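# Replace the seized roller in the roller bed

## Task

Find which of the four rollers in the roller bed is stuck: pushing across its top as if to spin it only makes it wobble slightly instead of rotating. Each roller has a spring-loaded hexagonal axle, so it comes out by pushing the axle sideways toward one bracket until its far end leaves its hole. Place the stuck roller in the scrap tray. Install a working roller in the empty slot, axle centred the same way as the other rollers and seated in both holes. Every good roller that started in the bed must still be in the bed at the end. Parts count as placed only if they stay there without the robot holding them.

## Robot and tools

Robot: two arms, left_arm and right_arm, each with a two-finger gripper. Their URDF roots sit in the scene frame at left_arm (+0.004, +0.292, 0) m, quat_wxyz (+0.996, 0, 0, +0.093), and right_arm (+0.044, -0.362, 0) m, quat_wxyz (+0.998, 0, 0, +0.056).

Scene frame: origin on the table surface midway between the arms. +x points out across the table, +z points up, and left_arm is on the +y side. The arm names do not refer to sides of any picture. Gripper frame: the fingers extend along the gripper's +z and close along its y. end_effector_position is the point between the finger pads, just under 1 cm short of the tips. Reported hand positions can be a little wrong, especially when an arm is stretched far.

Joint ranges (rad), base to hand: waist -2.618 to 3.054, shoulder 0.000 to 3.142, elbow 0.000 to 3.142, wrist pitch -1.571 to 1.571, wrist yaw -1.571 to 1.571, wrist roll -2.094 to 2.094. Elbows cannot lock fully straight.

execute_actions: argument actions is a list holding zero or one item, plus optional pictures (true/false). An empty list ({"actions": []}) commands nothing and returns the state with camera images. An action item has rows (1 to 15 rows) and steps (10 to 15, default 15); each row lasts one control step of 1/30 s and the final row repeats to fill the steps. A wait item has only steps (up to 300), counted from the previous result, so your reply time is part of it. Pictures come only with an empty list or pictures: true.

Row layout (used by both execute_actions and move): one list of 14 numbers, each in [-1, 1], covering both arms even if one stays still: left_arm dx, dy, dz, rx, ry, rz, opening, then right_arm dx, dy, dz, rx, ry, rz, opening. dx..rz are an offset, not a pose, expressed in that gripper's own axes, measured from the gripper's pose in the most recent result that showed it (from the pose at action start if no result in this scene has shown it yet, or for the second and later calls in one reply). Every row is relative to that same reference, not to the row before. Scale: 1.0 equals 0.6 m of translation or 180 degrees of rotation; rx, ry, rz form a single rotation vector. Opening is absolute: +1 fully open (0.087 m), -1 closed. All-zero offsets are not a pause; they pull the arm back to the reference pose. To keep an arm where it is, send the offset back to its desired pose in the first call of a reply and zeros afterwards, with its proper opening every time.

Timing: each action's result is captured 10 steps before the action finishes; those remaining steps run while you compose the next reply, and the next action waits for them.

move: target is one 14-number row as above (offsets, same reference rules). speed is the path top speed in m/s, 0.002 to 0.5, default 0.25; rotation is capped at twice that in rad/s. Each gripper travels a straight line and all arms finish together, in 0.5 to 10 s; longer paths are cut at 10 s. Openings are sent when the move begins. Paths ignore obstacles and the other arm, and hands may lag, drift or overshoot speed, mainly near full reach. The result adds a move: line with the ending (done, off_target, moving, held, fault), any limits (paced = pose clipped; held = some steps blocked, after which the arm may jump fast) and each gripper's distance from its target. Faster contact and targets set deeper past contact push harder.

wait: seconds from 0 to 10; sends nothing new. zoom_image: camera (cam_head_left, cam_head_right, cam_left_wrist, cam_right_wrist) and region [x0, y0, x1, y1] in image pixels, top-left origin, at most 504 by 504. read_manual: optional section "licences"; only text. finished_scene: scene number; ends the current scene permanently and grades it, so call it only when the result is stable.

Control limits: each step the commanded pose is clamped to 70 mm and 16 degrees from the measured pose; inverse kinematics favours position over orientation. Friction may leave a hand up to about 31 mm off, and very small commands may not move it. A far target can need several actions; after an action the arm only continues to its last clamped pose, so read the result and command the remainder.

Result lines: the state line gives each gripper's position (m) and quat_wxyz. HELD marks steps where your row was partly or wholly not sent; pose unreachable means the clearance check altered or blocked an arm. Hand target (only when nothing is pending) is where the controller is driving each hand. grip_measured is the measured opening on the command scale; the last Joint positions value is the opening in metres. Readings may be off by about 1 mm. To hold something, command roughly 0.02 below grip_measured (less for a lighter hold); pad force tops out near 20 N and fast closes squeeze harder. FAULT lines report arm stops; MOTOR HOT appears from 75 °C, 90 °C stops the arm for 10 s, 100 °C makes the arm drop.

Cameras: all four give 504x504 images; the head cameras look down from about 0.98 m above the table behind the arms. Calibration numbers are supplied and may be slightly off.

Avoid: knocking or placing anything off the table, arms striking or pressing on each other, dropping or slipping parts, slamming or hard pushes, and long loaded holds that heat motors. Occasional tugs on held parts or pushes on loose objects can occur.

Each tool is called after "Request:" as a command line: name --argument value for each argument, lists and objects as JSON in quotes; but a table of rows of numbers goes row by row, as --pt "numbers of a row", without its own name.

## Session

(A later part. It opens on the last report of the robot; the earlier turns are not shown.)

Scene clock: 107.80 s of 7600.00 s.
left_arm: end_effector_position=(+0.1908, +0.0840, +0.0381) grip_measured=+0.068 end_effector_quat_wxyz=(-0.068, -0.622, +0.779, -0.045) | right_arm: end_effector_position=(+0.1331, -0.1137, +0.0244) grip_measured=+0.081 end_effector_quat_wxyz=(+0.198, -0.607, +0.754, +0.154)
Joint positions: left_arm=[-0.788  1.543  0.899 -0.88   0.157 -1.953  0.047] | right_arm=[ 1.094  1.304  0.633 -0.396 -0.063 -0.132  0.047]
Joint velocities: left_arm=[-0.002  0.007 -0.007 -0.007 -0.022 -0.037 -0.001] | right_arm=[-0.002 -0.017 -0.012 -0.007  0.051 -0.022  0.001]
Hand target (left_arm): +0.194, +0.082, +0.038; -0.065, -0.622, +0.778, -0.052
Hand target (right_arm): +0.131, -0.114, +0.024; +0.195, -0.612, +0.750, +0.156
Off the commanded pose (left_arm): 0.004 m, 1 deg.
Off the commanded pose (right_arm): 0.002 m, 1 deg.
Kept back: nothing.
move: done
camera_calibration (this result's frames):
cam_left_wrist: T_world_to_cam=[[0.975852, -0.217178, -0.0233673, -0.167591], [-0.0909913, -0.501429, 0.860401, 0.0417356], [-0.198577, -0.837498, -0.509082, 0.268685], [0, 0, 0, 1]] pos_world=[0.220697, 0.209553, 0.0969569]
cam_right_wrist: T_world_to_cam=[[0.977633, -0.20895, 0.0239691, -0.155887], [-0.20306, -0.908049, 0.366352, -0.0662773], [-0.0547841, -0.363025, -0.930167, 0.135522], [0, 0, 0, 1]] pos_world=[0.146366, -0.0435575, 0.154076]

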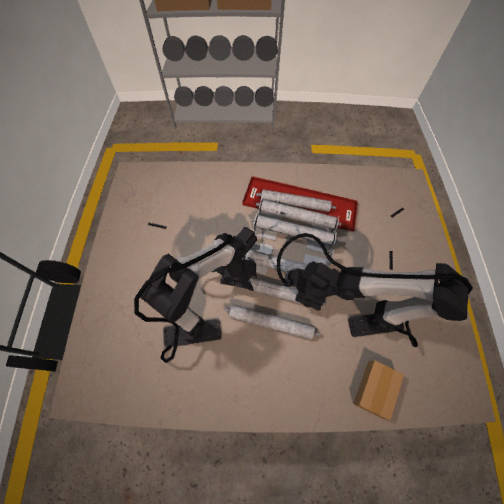

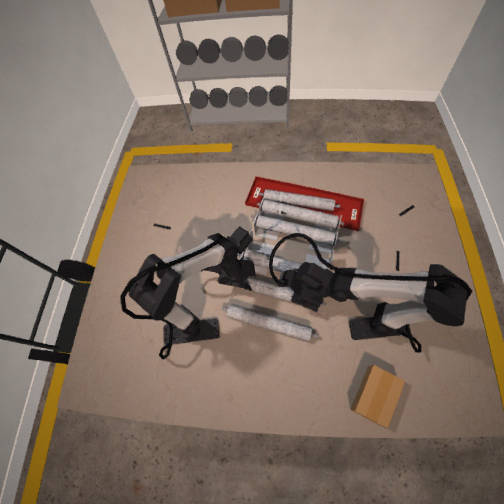

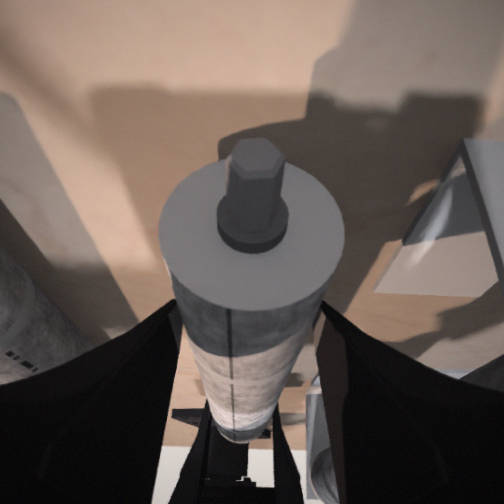

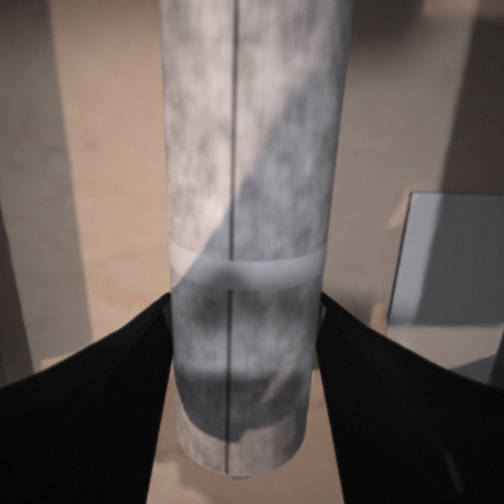

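Request:
zoom_image --camera "cam_left_wrist" --region '[200, 120, 320, 240]'

Request:
move --target '[0,0.01,0.03,0,0,0,0.4,0,0,0,0,0,0,-0.1]' --speed 0.04

Request:
move --target '[0,0,0,0,0,0,-0.1,0,0,0,0,0,0,-0.1]'

Region (200, 120, 320, 240) of cam_left_wrist's 504x504 image, scaled by 4.200, with more detail than that image has.

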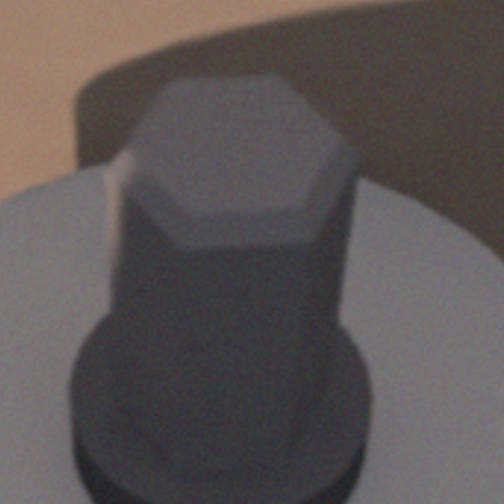

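Scene clock: 108.83 s of 7600.00 s.
left_arm: end_effector_position=(+0.1935, +0.0821, +0.0358) grip_measured=+0.400 end_effector_quat_wxyz=(-0.061, -0.625, +0.776, -0.056) | right_arm: end_effector_position=(+0.1333, -0.1137, +0.0244) grip_measured=+0.081 end_effector_quat_wxyz=(+0.199, -0.607, +0.754, +0.154)
Joint positions: left_arm=[-0.795  1.534  0.879 -0.842  0.148 -1.969  0.061] | right_arm=[ 1.094  1.304  0.633 -0.396 -0.063 -0.132  0.047]
Joint velocities: left_arm=[ 0.007  0.007 -0.007 -0.022 -0.007 -0.007 -0.   ] | right_arm=[ 0.002 -0.002  0.022 -0.081 -0.037 -0.066 -0.001]
Hand target (left_arm): +0.184, +0.083, +0.021; -0.068, -0.622, +0.779, -0.045
Hand target (right_arm): +0.133, -0.114, +0.024; +0.199, -0.607, +0.754, +0.154
Off the commanded pose (left_arm): 0.018 m, 2 deg.
Off the commanded pose (right_arm): 0.000 m, 0 deg.
Kept back: nothing.
move: off_target (left_arm)
camera_calibration (this result's frames):
cam_left_wrist: T_world_to_cam=[[0.978283, -0.207262, 0.00232342, -0.172855], [-0.107108, -0.495893, 0.861753, 0.0456155], [-0.177456, -0.843287, -0.507323, 0.262783], [0, 0, 0, 1]] pos_world=[0.220619, 0.208396, 0.0944083]
cam_right_wrist: T_world_to_cam=[[0.977472, -0.20964, 0.024502, -0.156088], [-0.203909, -0.907965, 0.366088, -0.0660907], [-0.0544995, -0.362837, -0.930258, 0.135558], [0, 0, 0, 1]] pos_world=[0.146483, -0.043545, 0.154123]

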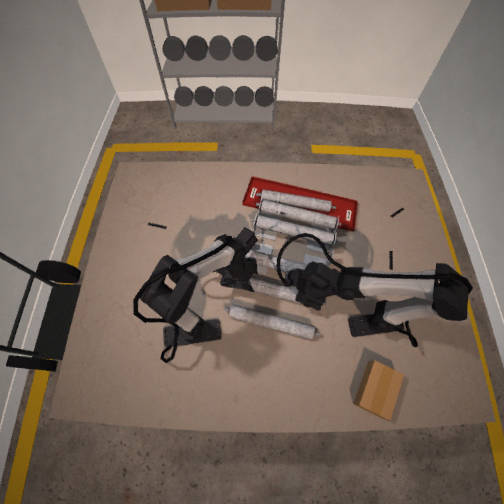

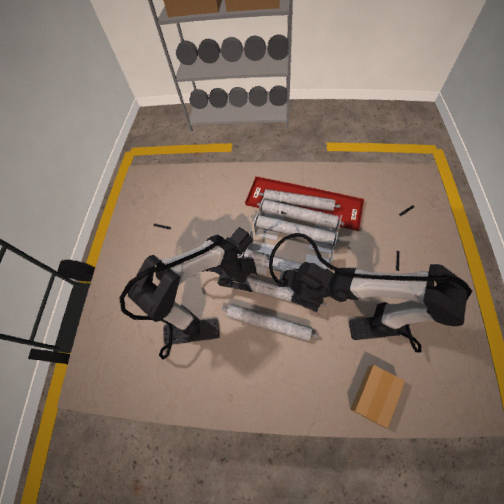

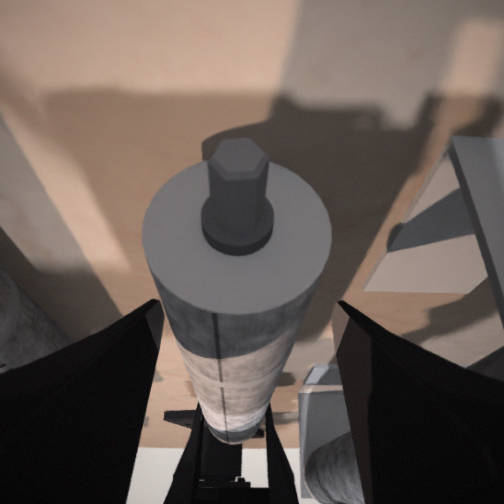

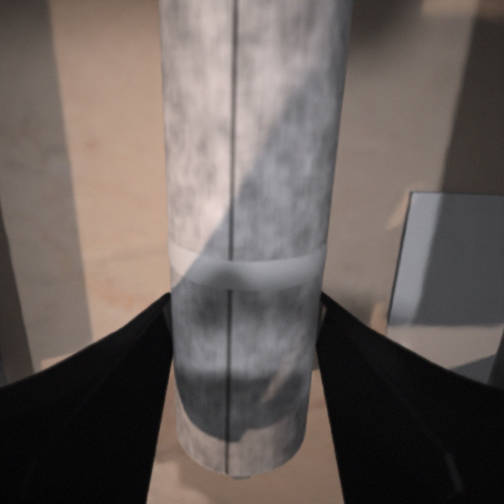

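Scene clock: 109.33 s of 7600.00 s.
left_arm: end_effector_position=(+0.1926, +0.0824, +0.0359) grip_measured=+0.082 end_effector_quat_wxyz=(-0.061, -0.623, +0.778, -0.055) | right_arm: end_effector_position=(+0.1340, -0.1140, +0.0244) grip_measured=+0.081 end_effector_quat_wxyz=(+0.200, -0.603, +0.757, +0.152)
Joint positions: left_arm=[-0.795  1.533  0.879 -0.845  0.149 -1.966  0.047] | right_arm=[ 1.093  1.304  0.633 -0.396 -0.057 -0.125  0.047]
Joint velocities: left_arm=[ 0.007 -0.012 -0.007 -0.007 -0.007 -0.037  0.   ] | right_arm=[-0.012 -0.032 -0.002  0.007  0.022  0.007 -0.001]
Hand target (left_arm): +0.193, +0.082, +0.036; -0.061, -0.625, +0.777, -0.056
Hand target (right_arm): +0.133, -0.114, +0.024; +0.199, -0.607, +0.754, +0.154
Off the commanded pose (left_arm): 0.001 m, 0 deg.
Off the commanded pose (right_arm): 0.001 m, 1 deg.
Kept back: nothing.
move: done
camera_calibration (this result's frames):
cam_left_wrist: T_world_to_cam=[[0.977491, -0.210975, 0.000982741, -0.171487], [-0.107937, -0.496081, 0.861541, 0.0457521], [-0.181276, -0.842255, -0.507687, 0.263615], [0, 0, 0, 1]] pos_world=[0.220353, 0.208549, 0.0945854]
cam_right_wrist: T_world_to_cam=[[0.975593, -0.218044, 0.0259748, -0.157587], [-0.212215, -0.905835, 0.366645, -0.0648621], [-0.0564158, -0.363209, -0.929998, 0.135672], [0, 0, 0, 1]] pos_world=[0.14763, -0.0438379, 0.154049]

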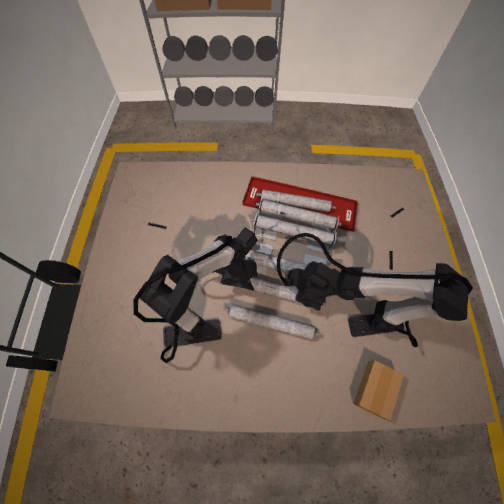

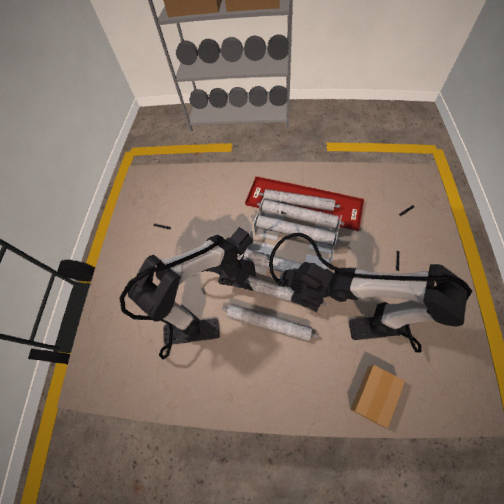

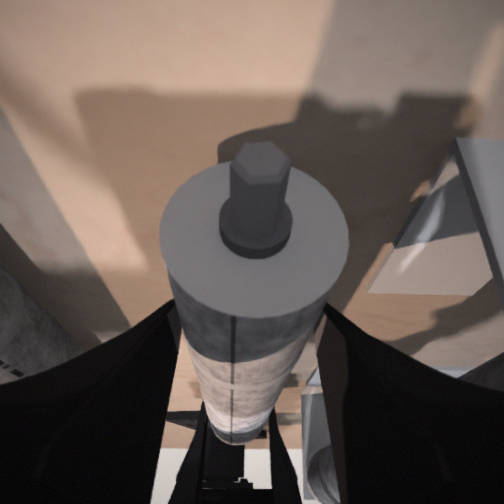

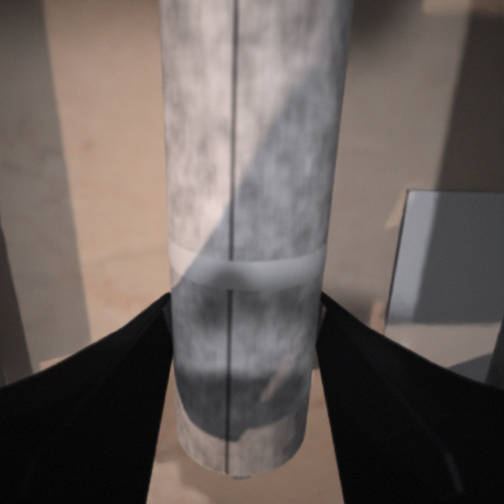

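Request:
move --target '[0,0.012,0.035,0,0,0,0.22,0,0,0,0,0,0,-0.1]' --speed 0.03

Request:
move --target '[0,0,0,0,0,0,-0.1,0,0,0,0,0,0,-0.1]'

Scene clock: 110.77 s of 7600.00 s.
left_arm: end_effector_position=(+0.1898, +0.0790, +0.0241) grip_measured=+0.220 end_effector_quat_wxyz=(-0.059, -0.621, +0.778, -0.067) | right_arm: end_effector_position=(+0.1340, -0.1140, +0.0244) grip_measured=+0.081 end_effector_quat_wxyz=(+0.200, -0.603, +0.757, +0.152)
Joint positions: left_arm=[-0.812  1.533  0.823 -0.763  0.149 -1.981  0.053] | right_arm=[ 1.093  1.304  0.633 -0.396 -0.057 -0.125  0.047]
Joint velocities: left_arm=[ 0.012 -0.002 -0.007  0.051  0.051 -0.066  0.   ] | right_arm=[-0.007 -0.017  0.002  0.007 -0.007 -0.007  0.   ]
Hand target (left_arm): +0.185, +0.080, +0.016; -0.061, -0.623, +0.778, -0.056
Hand target (right_arm): +0.134, -0.114, +0.024; +0.200, -0.603, +0.757, +0.152
Off the commanded pose (left_arm): 0.010 m, 1 deg.
Off the commanded pose (right_arm): 0.000 m, 0 deg.
Kept back: nothing.
move: done
camera_calibration (this result's frames):
cam_left_wrist: T_world_to_cam=[[0.976824, -0.212878, 0.0223112, -0.169687], [-0.12507, -0.483074, 0.866601, 0.056061], [-0.173703, -0.849307, -0.498503, 0.253166], [0, 0, 0, 1]] pos_world=[0.216741, 0.205974, 0.0814071]
cam_right_wrist: T_world_to_cam=[[0.975477, -0.218547, 0.02612, -0.157683], [-0.212732, -0.905697, 0.366684, -0.0647849], [-0.0564808, -0.363248, -0.929979, 0.13567], [0, 0, 0, 1]] pos_world=[0.147697, -0.0438549, 0.154044]

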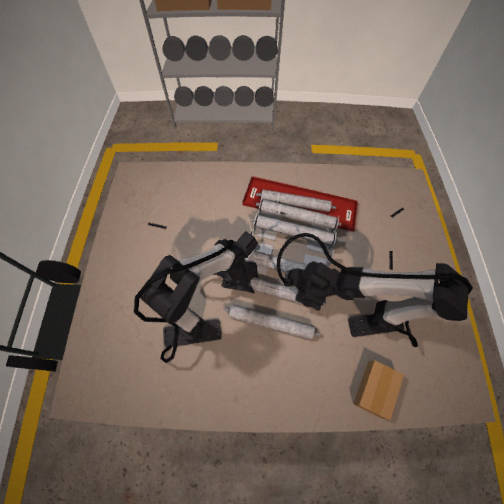

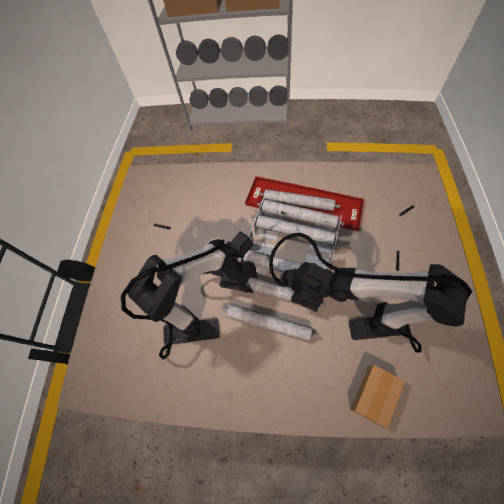

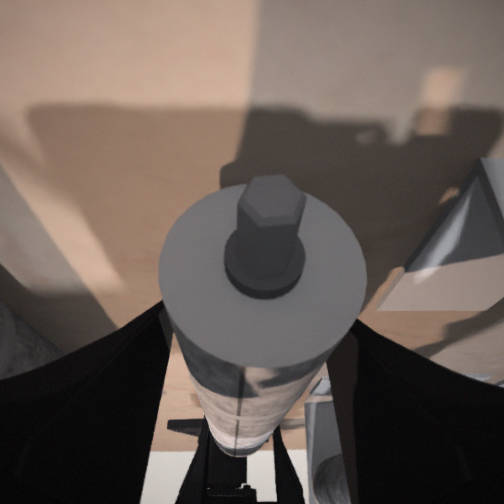

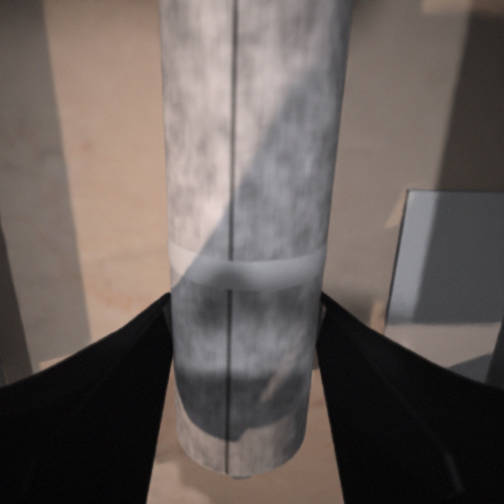

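Scene clock: 111.27 s of 7600.00 s.
left_arm: end_effector_position=(+0.1906, +0.0789, +0.0241) grip_measured=+0.095 end_effector_quat_wxyz=(-0.057, -0.621, +0.779, -0.068) | right_arm: end_effector_position=(+0.1340, -0.1139, +0.0244) grip_measured=+0.080 end_effector_quat_wxyz=(+0.200, -0.605, +0.756, +0.152)
Joint positions: left_arm=[-0.812  1.533  0.823 -0.76   0.147 -1.98   0.048] | right_arm=[ 1.093  1.304  0.633 -0.396 -0.058 -0.129  0.047]
Joint velocities: left_arm=[-0.032 -0.017 -0.017 -0.051  0.081  0.007  0.001] | right_arm=[ 0.012 -0.017 -0.027  0.022 -0.051 -0.037  0.   ]
Hand target (left_arm): +0.190, +0.079, +0.024; -0.059, -0.622, +0.778, -0.067
Hand target (right_arm): +0.134, -0.114, +0.024; +0.200, -0.603, +0.757, +0.152
Off the commanded pose (left_arm): 0.001 m, 0 deg.
Off the commanded pose (right_arm): 0.000 m, 0 deg.
Kept back: nothing.
move: done
camera_calibration (this result's frames):
cam_left_wrist: T_world_to_cam=[[0.976533, -0.213787, 0.0260656, -0.17041], [-0.128803, -0.482732, 0.866245, 0.0567663], [-0.172609, -0.849273, -0.49894, 0.252955], [0, 0, 0, 1]] pos_world=[0.217385, 0.205799, 0.0814776]
cam_right_wrist: T_world_to_cam=[[0.976344, -0.214574, 0.0266507, -0.157253], [-0.209244, -0.906566, 0.366545, -0.0653201], [-0.0544904, -0.36345, -0.930019, 0.135404], [0, 0, 0, 1]] pos_world=[0.147243, -0.0437468, 0.154062]

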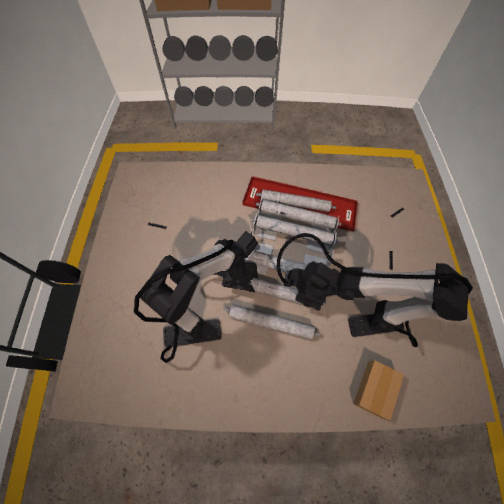

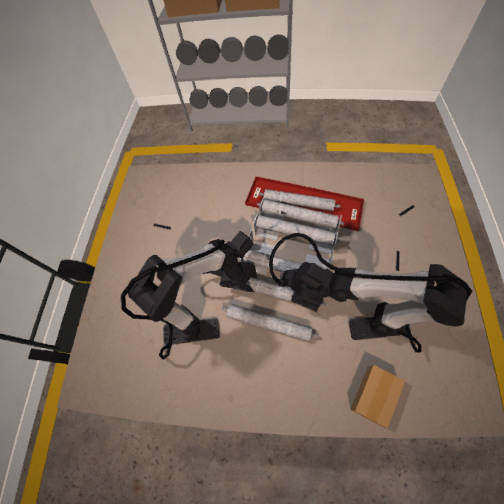

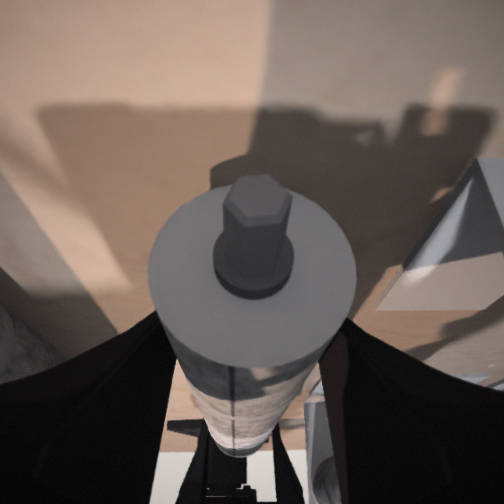

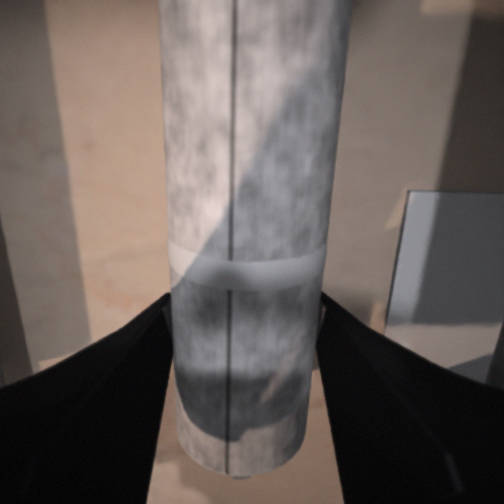

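Request:
move --target '[0.043,-0.009,-0.246,0,0,0.012,-0.1,-0.122,-0.003,-0.219,0,0,0.012,-0.1]' --speed 0.12

Scene clock: 113.40 s of 7600.00 s.
left_arm: end_effector_position=(+0.1911, +0.0798, +0.1590) grip_measured=+0.092 end_effector_quat_wxyz=(-0.060, -0.612, +0.787, -0.053) | right_arm: end_effector_position=(+0.1325, -0.1153, +0.1640) grip_measured=+0.080 end_effector_quat_wxyz=(+0.188, -0.597, +0.765, +0.151)
Joint positions: left_arm=[-0.808  1.465  1.318 -1.354  0.145 -1.948  0.048] | right_arm=[ 1.09   1.238  1.161 -1.01  -0.063 -0.108  0.047]
Joint velocities: left_arm=[ 0.007 -0.022  0.012  0.037 -0.007 -0.037 -0.001] | right_arm=[ 0.017  0.007  0.007 -0.051  0.007  0.081 -0.   ]
Hand target (left_arm): +0.191, +0.081, +0.174; -0.056, -0.606, +0.790, -0.069
Hand target (right_arm): +0.135, -0.116, +0.175; +0.197, -0.591, +0.767, +0.156
Off the commanded pose (left_arm): 0.015 m, 2 deg.
Off the commanded pose (right_arm): 0.011 m, 1 deg.
Kept back: nothing.
move: off_target (left_arm, right_arm)
camera_calibration (this result's frames):
cam_left_wrist: T_world_to_cam=[[0.970812, -0.239828, 0.00258099, -0.16727], [-0.124982, -0.496677, 0.85889, -0.0580718], [-0.204704, -0.834143, -0.512154, 0.328212], [0, 0, 0, 1]] pos_world=[0.222316, 0.204817, 0.218404]
cam_right_wrist: T_world_to_cam=[[0.972431, -0.232991, 0.00961544, -0.158707], [-0.218651, -0.896694, 0.384878, -0.118648], [-0.0810513, -0.37637, -0.922917, 0.265482], [0, 0, 0, 1]] pos_world=[0.149907, -0.0434491, 0.292209]

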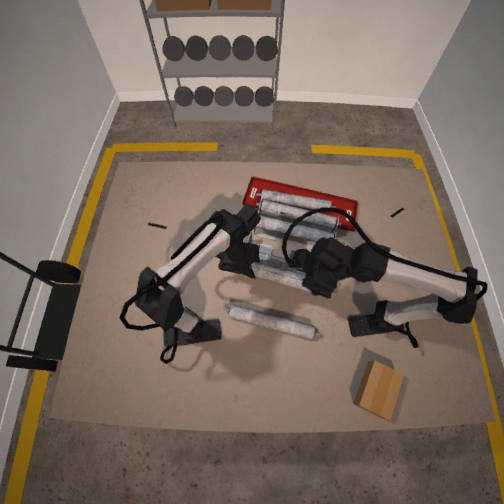

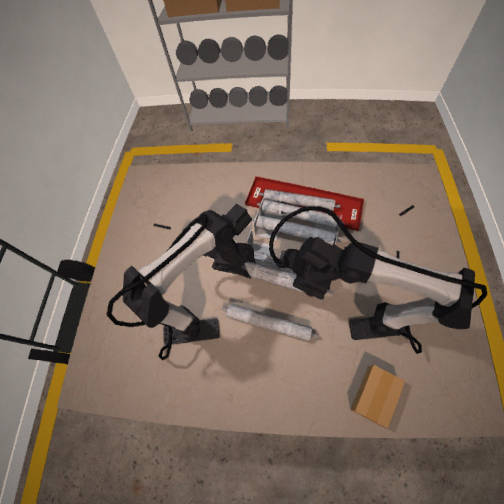

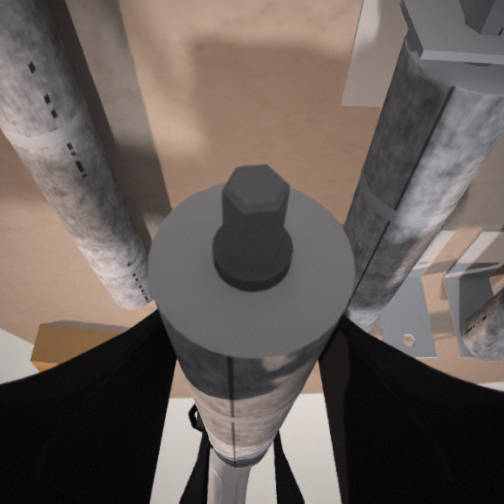

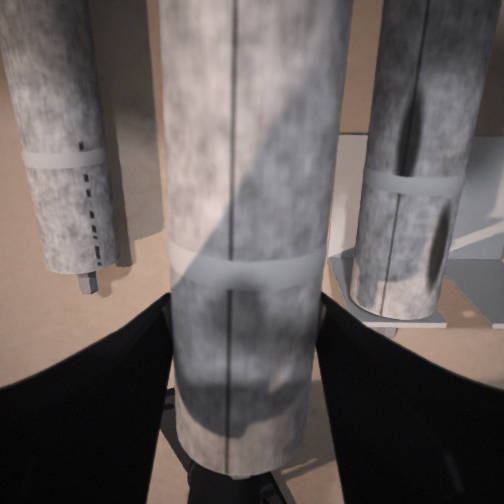

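Request:
move --target '[0.056,-0.262,-0.022,0,-0.05,0,-0.1,0.03,-0.261,-0.056,0,0,0,-0.1]' --speed 0.12

Scene clock: 115.93 s of 7600.00 s.
left_arm: end_effector_position=(+0.3270, +0.0100, +0.1633) grip_measured=+0.091 end_effector_quat_wxyz=(-0.007, -0.619, +0.785, -0.026) | right_arm: end_effector_position=(+0.2702, -0.1865, +0.1762) grip_measured=+0.078 end_effector_quat_wxyz=(+0.180, -0.605, +0.763, +0.139)
Joint positions: left_arm=[-0.802  2.118  2.166 -1.572  0.029 -1.953  0.048] | right_arm=[ 0.452  1.428  1.374 -1.174 -0.31  -0.721  0.047]
Joint velocities: left_arm=[-0.007  0.002  0.002  0.037 -0.007 -0.066  0.   ] | right_arm=[-0.012  0.007  0.012 -0.022 -0.051  0.037  0.   ]
Hand target (left_arm): +0.334, +0.011, +0.177; +0.010, -0.617, +0.786, -0.046
Hand target (right_arm): +0.273, -0.184, +0.183; +0.186, -0.598, +0.765, +0.152
Off the commanded pose (left_arm): 0.018 m, 3 deg.
Off the commanded pose (right_arm): 0.011 m, 2 deg.
joint sent to its limit (left arm) — the command would take joint 4 (wrist pitch) past its lower limit, so that joint was sent only as far as its limit.
Kept back: nothing.
move: off_target (left_arm, right_arm)
camera_calibration (this result's frames):
cam_left_wrist: T_world_to_cam=[[0.974198, -0.224392, 0.0242267, -0.320812], [-0.155151, -0.587868, 0.793939, -0.0579915], [-0.163912, -0.777213, -0.607514, 0.301663], [0, 0, 0, 1]] pos_world=[0.352983, 0.128377, 0.237078]
cam_right_wrist: T_world_to_cam=[[0.974837, -0.221887, 0.0214146, -0.309984], [-0.210884, -0.88681, 0.411214, -0.162009], [-0.0722522, -0.405383, -0.911287, 0.251287], [0, 0, 0, 1]] pos_world=[0.286175, -0.110585, 0.302253]

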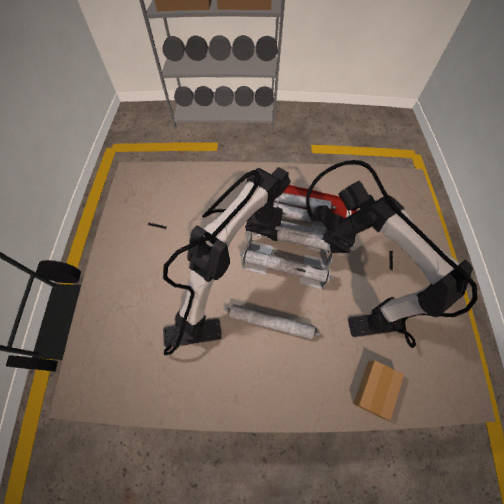

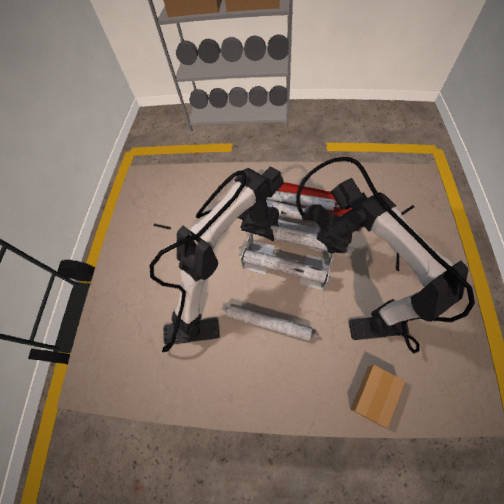

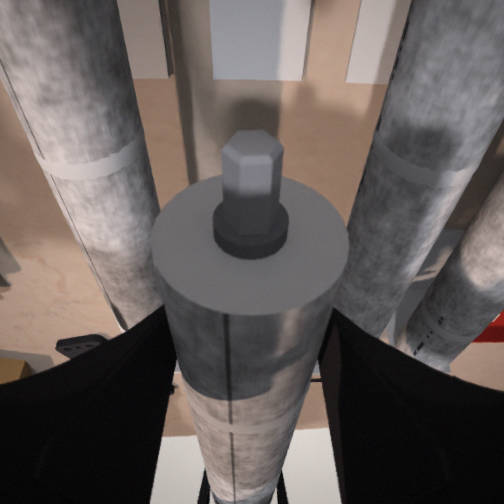

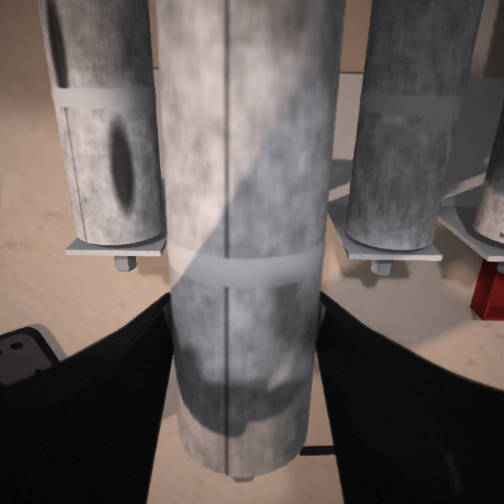

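Request:
move --target '[-0.005,-0.014,0.108,0,0,0,-0.1,0.034,-0.014,0.075,0,0,0,-0.1]' --speed 0.06

Scene clock: 117.77 s of 7600.00 s.
left_arm: end_effector_position=(+0.3304, +0.0049, +0.0989) grip_measured=+0.090 end_effector_quat_wxyz=(-0.014, -0.617, +0.787, -0.019) | right_arm: end_effector_position=(+0.2733, -0.1884, +0.1282) grip_measured=+0.078 end_effector_quat_wxyz=(+0.171, -0.605, +0.766, +0.134)
Joint positions: left_arm=[-0.803  2.118  1.907 -1.33   0.037 -1.947  0.048] | right_arm=[ 0.447  1.435  1.195 -1.007 -0.301 -0.727  0.047]
Joint velocities: left_arm=[-0.012 -0.012  0.012  0.066  0.022 -0.066 -0.   ] | right_arm=[ 0.012 -0.002  0.002  0.007  0.037  0.066  0.   ]
Hand target (left_arm): +0.337, +0.007, +0.099; -0.007, -0.619, +0.785, -0.026
Hand target (right_arm): +0.279, -0.186, +0.127; +0.180, -0.605, +0.763, +0.139
Off the commanded pose (left_arm): 0.007 m, 1 deg.
Off the commanded pose (right_arm): 0.006 m, 1 deg.
Kept back: nothing.
move: done
camera_calibration (this result's frames):
cam_left_wrist: T_world_to_cam=[[0.972661, -0.232167, 0.00544274, -0.3213], [-0.145081, -0.589181, 0.794869, -0.0127585], [-0.181336, -0.773928, -0.606757, 0.264791], [0, 0, 0, 1]] pos_world=[0.358681, 0.122817, 0.172554]
cam_right_wrist: T_world_to_cam=[[0.97456, -0.223588, 0.0155519, -0.311871], [-0.208369, -0.878296, 0.430324, -0.144792], [-0.082556, -0.422617, -0.902541, 0.205451], [0, 0, 0, 1]] pos_world=[0.290728, -0.110073, 0.252585]

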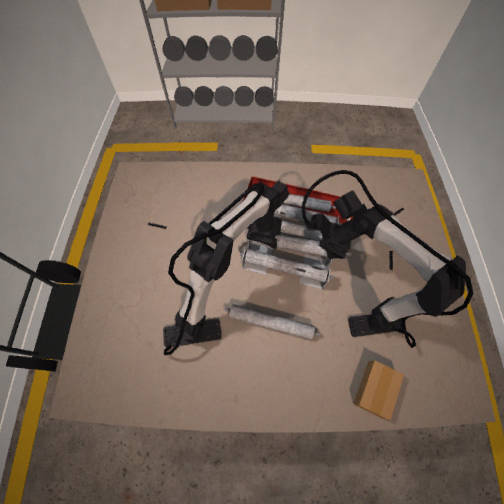

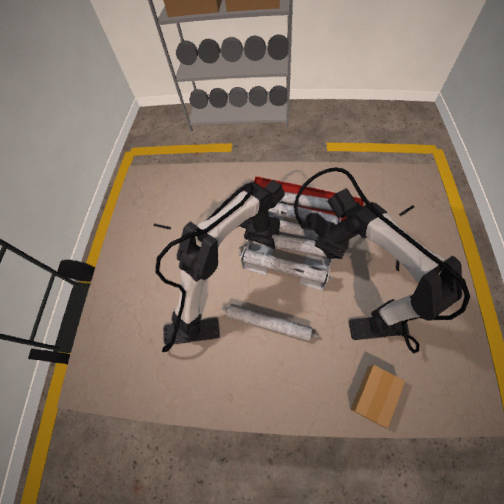

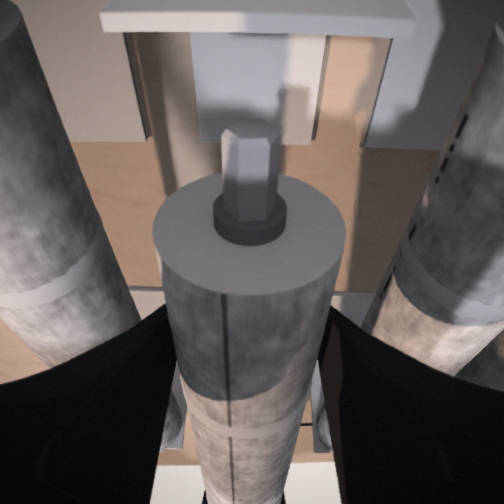

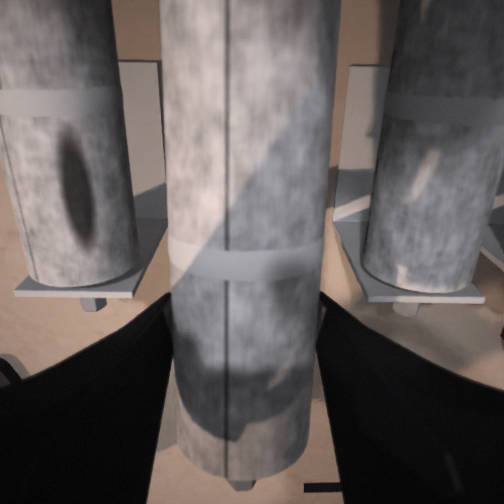

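Request:
move --target '[-0.03,-0.006,0.014,0,0,0,-0.1,-0.025,-0.004,0.017,0,0,0,-0.1]' --speed 0.03

Scene clock: 125.33 s of 7600.00 s.
left_arm: end_effector_position=(+0.3327, +0.0153, +0.0867) grip_measured=+0.090 end_effector_quat_wxyz=(-0.020, -0.615, +0.788, -0.013) | right_arm: end_effector_position=(+0.2750, -0.1781, +0.1174) grip_measured=+0.078 end_effector_quat_wxyz=(+0.160, -0.603, +0.770, +0.136)
Joint positions: left_arm=[-0.776  2.118  1.859 -1.299  0.046 -1.916  0.048] | right_arm=[ 0.476  1.48   1.195 -0.974 -0.292 -0.693  0.047]
Joint velocities: left_arm=[-0.007 -0.017  0.012 -0.037 -0.051 -0.095 -0.001] | right_arm=[ 0.007  0.012  0.002  0.007 -0.007 -0.007 -0.   ]
Hand target (left_arm): +0.338, +0.021, +0.089; -0.013, -0.617, +0.787, -0.019
Hand target (right_arm): +0.280, -0.172, +0.126; +0.171, -0.605, +0.766, +0.134
Off the commanded pose (left_arm): 0.009 m, 1 deg.
Off the commanded pose (right_arm): 0.011 m, 1 deg.
Kept back: nothing.
After step 90, 3.63 s passed at rest.
move: off_target (right_arm)
camera_calibration (this result's frames):
cam_left_wrist: T_world_to_cam=[[0.97168, -0.236006, -0.0117855, -0.319142], [-0.133783, -0.59055, 0.795834, -0.000431139], [-0.194782, -0.77172, -0.6054, 0.270213], [0, 0, 0, 1]] pos_world=[0.362679, 0.132955, 0.160169]
cam_right_wrist: T_world_to_cam=[[0.97355, -0.228473, -0.000572714, -0.30974], [-0.204521, -0.872599, 0.443557, -0.132368], [-0.101841, -0.431708, -0.896246, 0.203146], [0, 0, 0, 1]] pos_world=[0.295164, -0.0985721, 0.240604]

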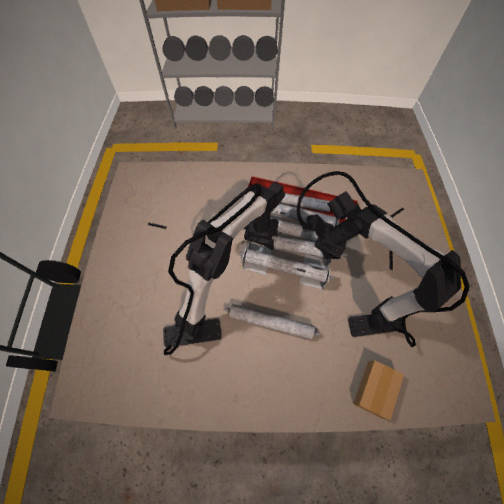

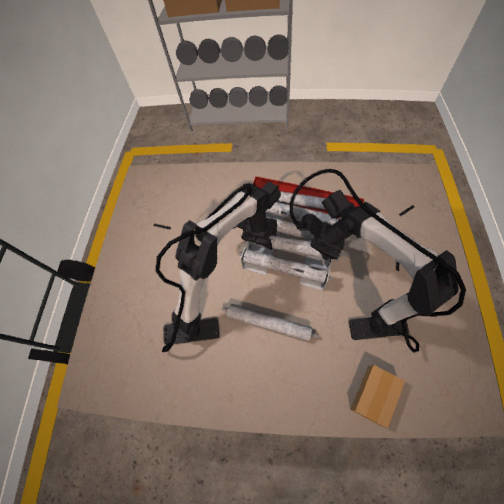

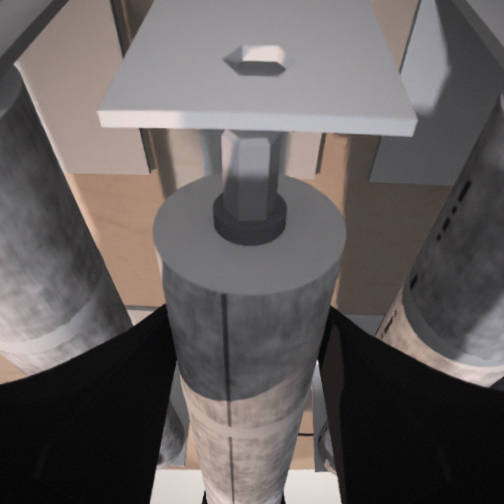

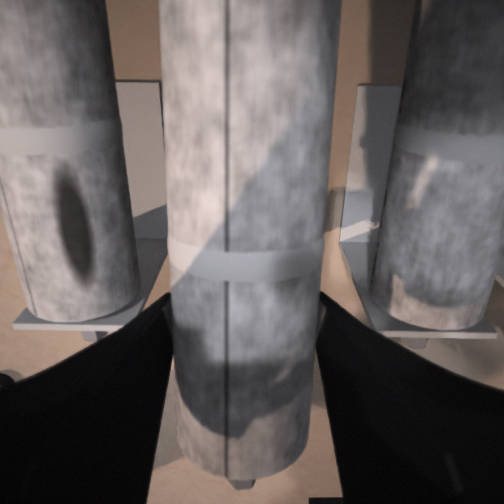

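Request:
execute_actions --actions '[{"rows":[[-0.01,-0.012,-0.008,0.01,0,0,-0.1,-0.015,-0.008,-0.006,0.008,0,0,-0.1],[-0.013,-0.012,-0.008,0.01,0,0,-0.1,-0.018,-0.008,-0.005,0.008,0,0,-0.1],[-0.016,-0.012,-0.008,0.01,0,0,-0.1,-0.021,-0.008,-0.004,0.008,0,0,-0.1],[-0.019,-0.012,-0.008,0.01,0,0,-0.1,-0.024,-0.008,-0.003,0.008,0,0,-0.1],[-0.022,-0.012,-0.008,0.01,0,0,-0.1,-0.026,-0.008,-0.002,0.008,0,0,-0.1],[-0.025,-0.012,-0.008,0.01,0,0,-0.1,-0.029,-0.008,0,0.008,0,0,-0.1]],"steps":15}]'

Request:
wait --seconds 0.3

Scene clock: 126.23 s of 7600.00 s.
left_arm: end_effector_position=(+0.3358, +0.0174, +0.0864) grip_measured=+0.090 end_effector_quat_wxyz=(-0.019, -0.614, +0.789, -0.016) | right_arm: end_effector_position=(+0.2772, -0.1758, +0.1188) grip_measured=+0.078 end_effector_quat_wxyz=(+0.160, -0.602, +0.772, +0.128)
Joint positions: left_arm=[-0.767  2.118  1.857 -1.291  0.046 -1.904  0.048] | right_arm=[ 0.488  1.492  1.212 -0.978 -0.273 -0.681  0.047]
Joint velocities: left_arm=[ 0.105 -0.012 -0.076  0.066  0.125  0.095  0.   ] | right_arm=[0.09  0.139 0.183 0.037 0.11  0.125 0.   ]
Steps of this call (steps 1 to 22: nothing new was sent; steps 23 to 27: the first 5 steps of this action). Readings (end_effector_position):
23: left_arm (+0.3330, +0.0151, +0.0867) | right_arm (+0.2753, -0.1783, +0.1175)
24: left_arm (+0.3334, +0.0150, +0.0868) | right_arm (+0.2755, -0.1782, +0.1177)
26: left_arm (+0.3349, +0.0161, +0.0868) | right_arm (+0.2765, -0.1769, +0.1185)
27: the state above

Scene clock: 126.87 s of 7600.00 s.
left_arm: end_effector_position=(+0.3385, +0.0227, +0.0830) grip_measured=+0.090 end_effector_quat_wxyz=(-0.019, -0.612, +0.791, -0.016) | right_arm: end_effector_position=(+0.2793, -0.1700, +0.1172) grip_measured=+0.078 end_effector_quat_wxyz=(+0.158, -0.600, +0.773, +0.128)
Joint positions: left_arm=[-0.753  2.118  1.844 -1.279  0.046 -1.884  0.048] | right_arm=[ 0.502  1.513  1.226 -0.97  -0.267 -0.663  0.047]
Joint velocities: left_arm=[ 0.017 -0.002  0.032 -0.066 -0.051  0.022 -0.   ] | right_arm=[ 0.012  0.037 -0.007  0.051 -0.022  0.007 -0.002]
Hand target (left_arm): +0.344, +0.028, +0.090; -0.010, -0.615, +0.788, -0.025
Hand target (right_arm): +0.284, -0.164, +0.125; +0.168, -0.600, +0.772, +0.126
Off the commanded pose (left_arm): 0.011 m, 2 deg.
Off the commanded pose (right_arm): 0.010 m, 1 deg.
Kept back: nothing.
Steps of this call (steps 1 to 10: the last 10 steps of your previous action; steps 11 to 19: nothing new was sent). Readings (end_effector_position):
1: left_arm (+0.3366, +0.0187, +0.0858) | right_arm (+0.2779, -0.1743, +0.1189)
2: left_arm (+0.3374, +0.0201, +0.0850) | right_arm (+0.2786, -0.1726, +0.1189)
4: left_arm (+0.3380, +0.0223, +0.0835) | right_arm (+0.2793, -0.1703, +0.1183)
8: left_arm (+0.3382, +0.0229, +0.0830) | right_arm (+0.2791, -0.1698, +0.1173)
19: the state above
camera_calibration (this result's frames):
cam_left_wrist: T_world_to_cam=[[0.969721, -0.244144, -0.00596119, -0.32277], [-0.14291, -0.587085, 0.796811, 0.0105392], [-0.198036, -0.771832, -0.604199, 0.275799], [0, 0, 0, 1]] pos_world=[0.369121, 0.140256, 0.156316]
cam_right_wrist: T_world_to_cam=[[0.971356, -0.237529, 0.00683634, -0.31386], [-0.214394, -0.863616, 0.456291, -0.121558], [-0.102478, -0.444687, -0.889804, 0.204156], [0, 0, 0, 1]] pos_world=[0.299731, -0.0887445, 0.239271]

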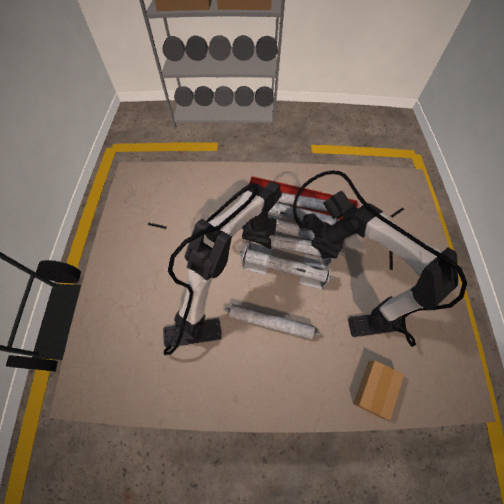

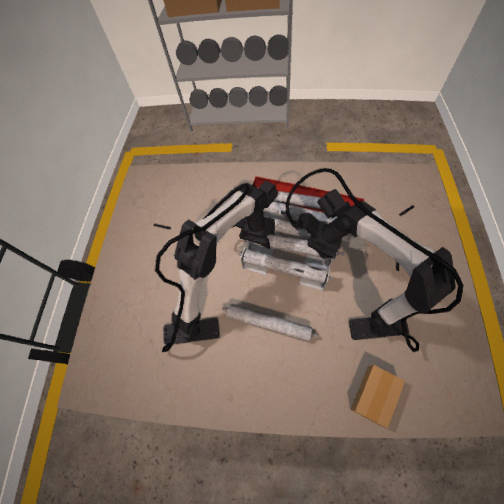

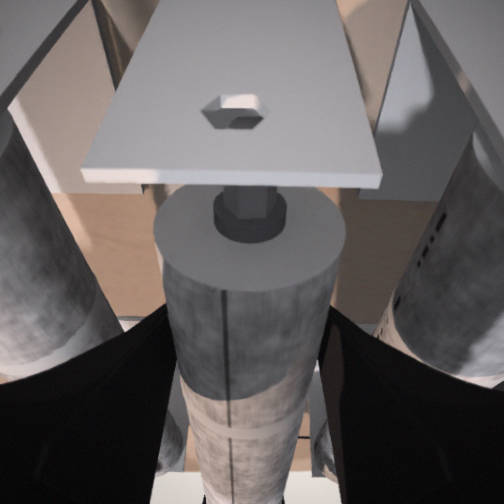

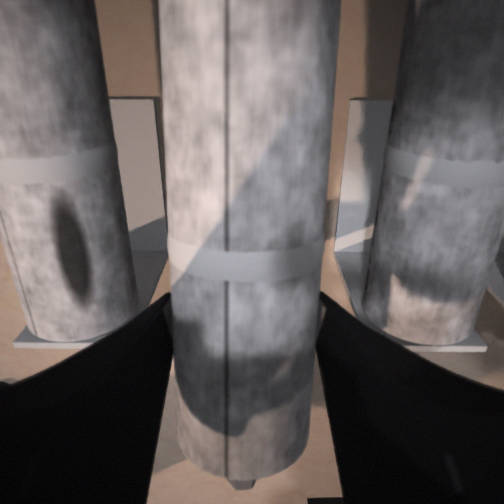

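Request:
execute_actions --actions '[{"rows":[[-0.008,-0.004,-0.015,0.006,0,0,-0.1,-0.014,-0.005,-0.006,0.004,0,0,-0.1],[-0.008,-0.002,-0.019,0.006,0,0,-0.1,-0.014,-0.005,-0.006,0.004,0,0,-0.1],[-0.008,0,-0.023,0.006,0,0,-0.1,-0.014,-0.005,-0.006,0.004,0,0,-0.1],[-0.008,0.002,-0.027,0.006,0,0,-0.1,-0.014,-0.005,-0.006,0.004,0,0,-0.1]],"steps":15}]'

Request:
wait --seconds 0.3

Scene clock: 127.67 s of 7600.00 s.
left_arm: end_effector_position=(+0.3383, +0.0230, +0.0830) grip_measured=+0.090 end_effector_quat_wxyz=(-0.019, -0.612, +0.791, -0.015) | right_arm: end_effector_position=(+0.2797, -0.1695, +0.1179) grip_measured=+0.078 end_effector_quat_wxyz=(+0.156, -0.601, +0.774, +0.126)
Joint positions: left_arm=[-0.752  2.118  1.844 -1.281  0.046 -1.884  0.048] | right_arm=[ 0.505  1.519  1.235 -0.977 -0.263 -0.662  0.047]
Joint velocities: left_arm=[-0.012 -0.017  0.022 -0.007 -0.022 -0.007  0.   ] | right_arm=[ 0.012  0.032  0.022 -0.037  0.037  0.007 -0.   ]
Steps of this call (steps 1 to 19: nothing new was sent; steps 20 to 24: the first 5 steps of this action). Readings (end_effector_position):
20: left_arm (+0.3385, +0.0226, +0.0830) | right_arm (+0.2795, -0.1699, +0.1175)
21: left_arm (+0.3385, +0.0226, +0.0830) | right_arm (+0.2797, -0.1698, +0.1178)
23: left_arm (+0.3384, +0.0229, +0.0830) | right_arm (+0.2797, -0.1695, +0.1179)
24: the state above

Scene clock: 128.30 s of 7600.00 s.
left_arm: end_effector_position=(+0.3378, +0.0233, +0.0830) grip_measured=+0.090 end_effector_quat_wxyz=(-0.019, -0.612, +0.791, -0.014) | right_arm: end_effector_position=(+0.2793, -0.1694, +0.1177) grip_measured=+0.078 end_effector_quat_wxyz=(+0.155, -0.601, +0.774, +0.126)
Joint positions: left_arm=[-0.752  2.118  1.844 -1.283  0.046 -1.884  0.048] | right_arm=[ 0.505  1.52   1.236 -0.979 -0.263 -0.661  0.047]
Joint velocities: left_arm=[-0.002 -0.027 -0.002 -0.037 -0.037  0.022 -0.001] | right_arm=[ 0.027  0.012  0.002 -0.037 -0.007  0.037  0.001]
Hand target (left_arm): +0.339, +0.029, +0.099; -0.013, -0.612, +0.790, -0.023
Hand target (right_arm): +0.284, -0.165, +0.124; +0.162, -0.599, +0.774, +0.123
Off the commanded pose (left_arm): 0.017 m, 1 deg.
Off the commanded pose (right_arm): 0.009 m, 1 deg.
Kept back: nothing.
Steps of this call (steps 1 to 10: the last 10 steps of your previous action; steps 11 to 19: nothing new was sent). Readings (end_effector_position):
1: left_arm (+0.3381, +0.0231, +0.0830) | right_arm (+0.2795, -0.1695, +0.1176)
2: left_arm (+0.3379, +0.0232, +0.0830) | right_arm (+0.2794, -0.1695, +0.1175)
4: left_arm (+0.3378, +0.0233, +0.0830) | right_arm (+0.2794, -0.1694, +0.1176)
8: left_arm (+0.3378, +0.0233, +0.0830) | right_arm (+0.2793, -0.1694, +0.1177)
19: the state above
camera_calibration (this result's frames):
cam_left_wrist: T_world_to_cam=[[0.969693, -0.244135, -0.00968364, -0.321588], [-0.140201, -0.588456, 0.796281, 0.00997119], [-0.200099, -0.77079, -0.60485, 0.2768], [0, 0, 0, 1]] pos_world=[0.368627, 0.140712, 0.156369]
cam_right_wrist: T_world_to_cam=[[0.971527, -0.236882, 0.00480281, -0.313396], [-0.212238, -0.861085, 0.462047, -0.122108], [-0.105315, -0.44991, -0.886842, 0.204369], [0, 0, 0, 1]] pos_world=[0.30008, -0.0874357, 0.239168]

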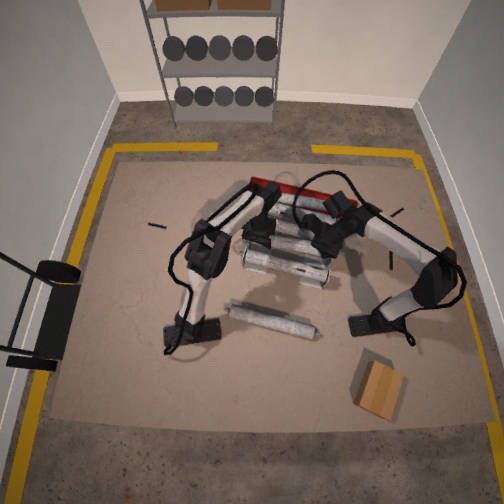

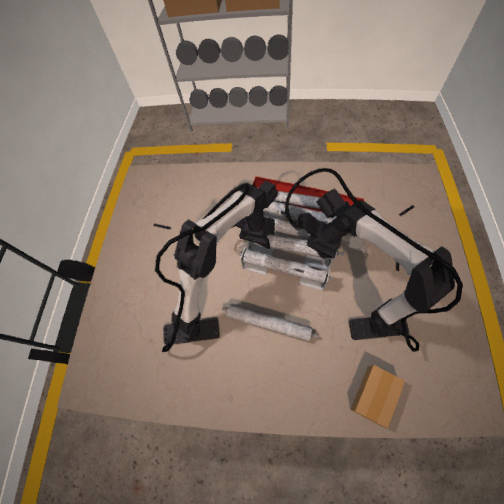

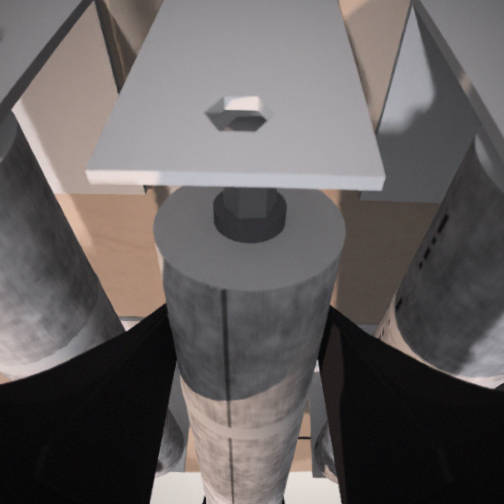

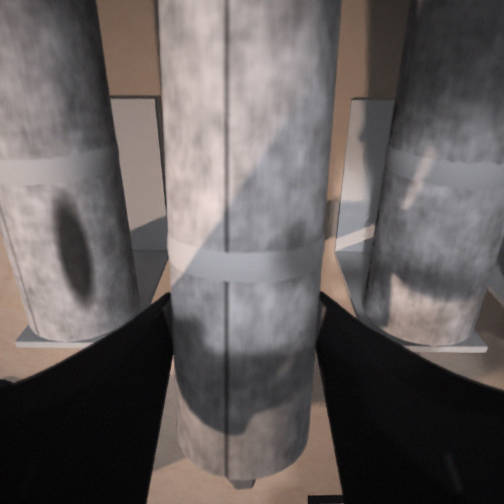

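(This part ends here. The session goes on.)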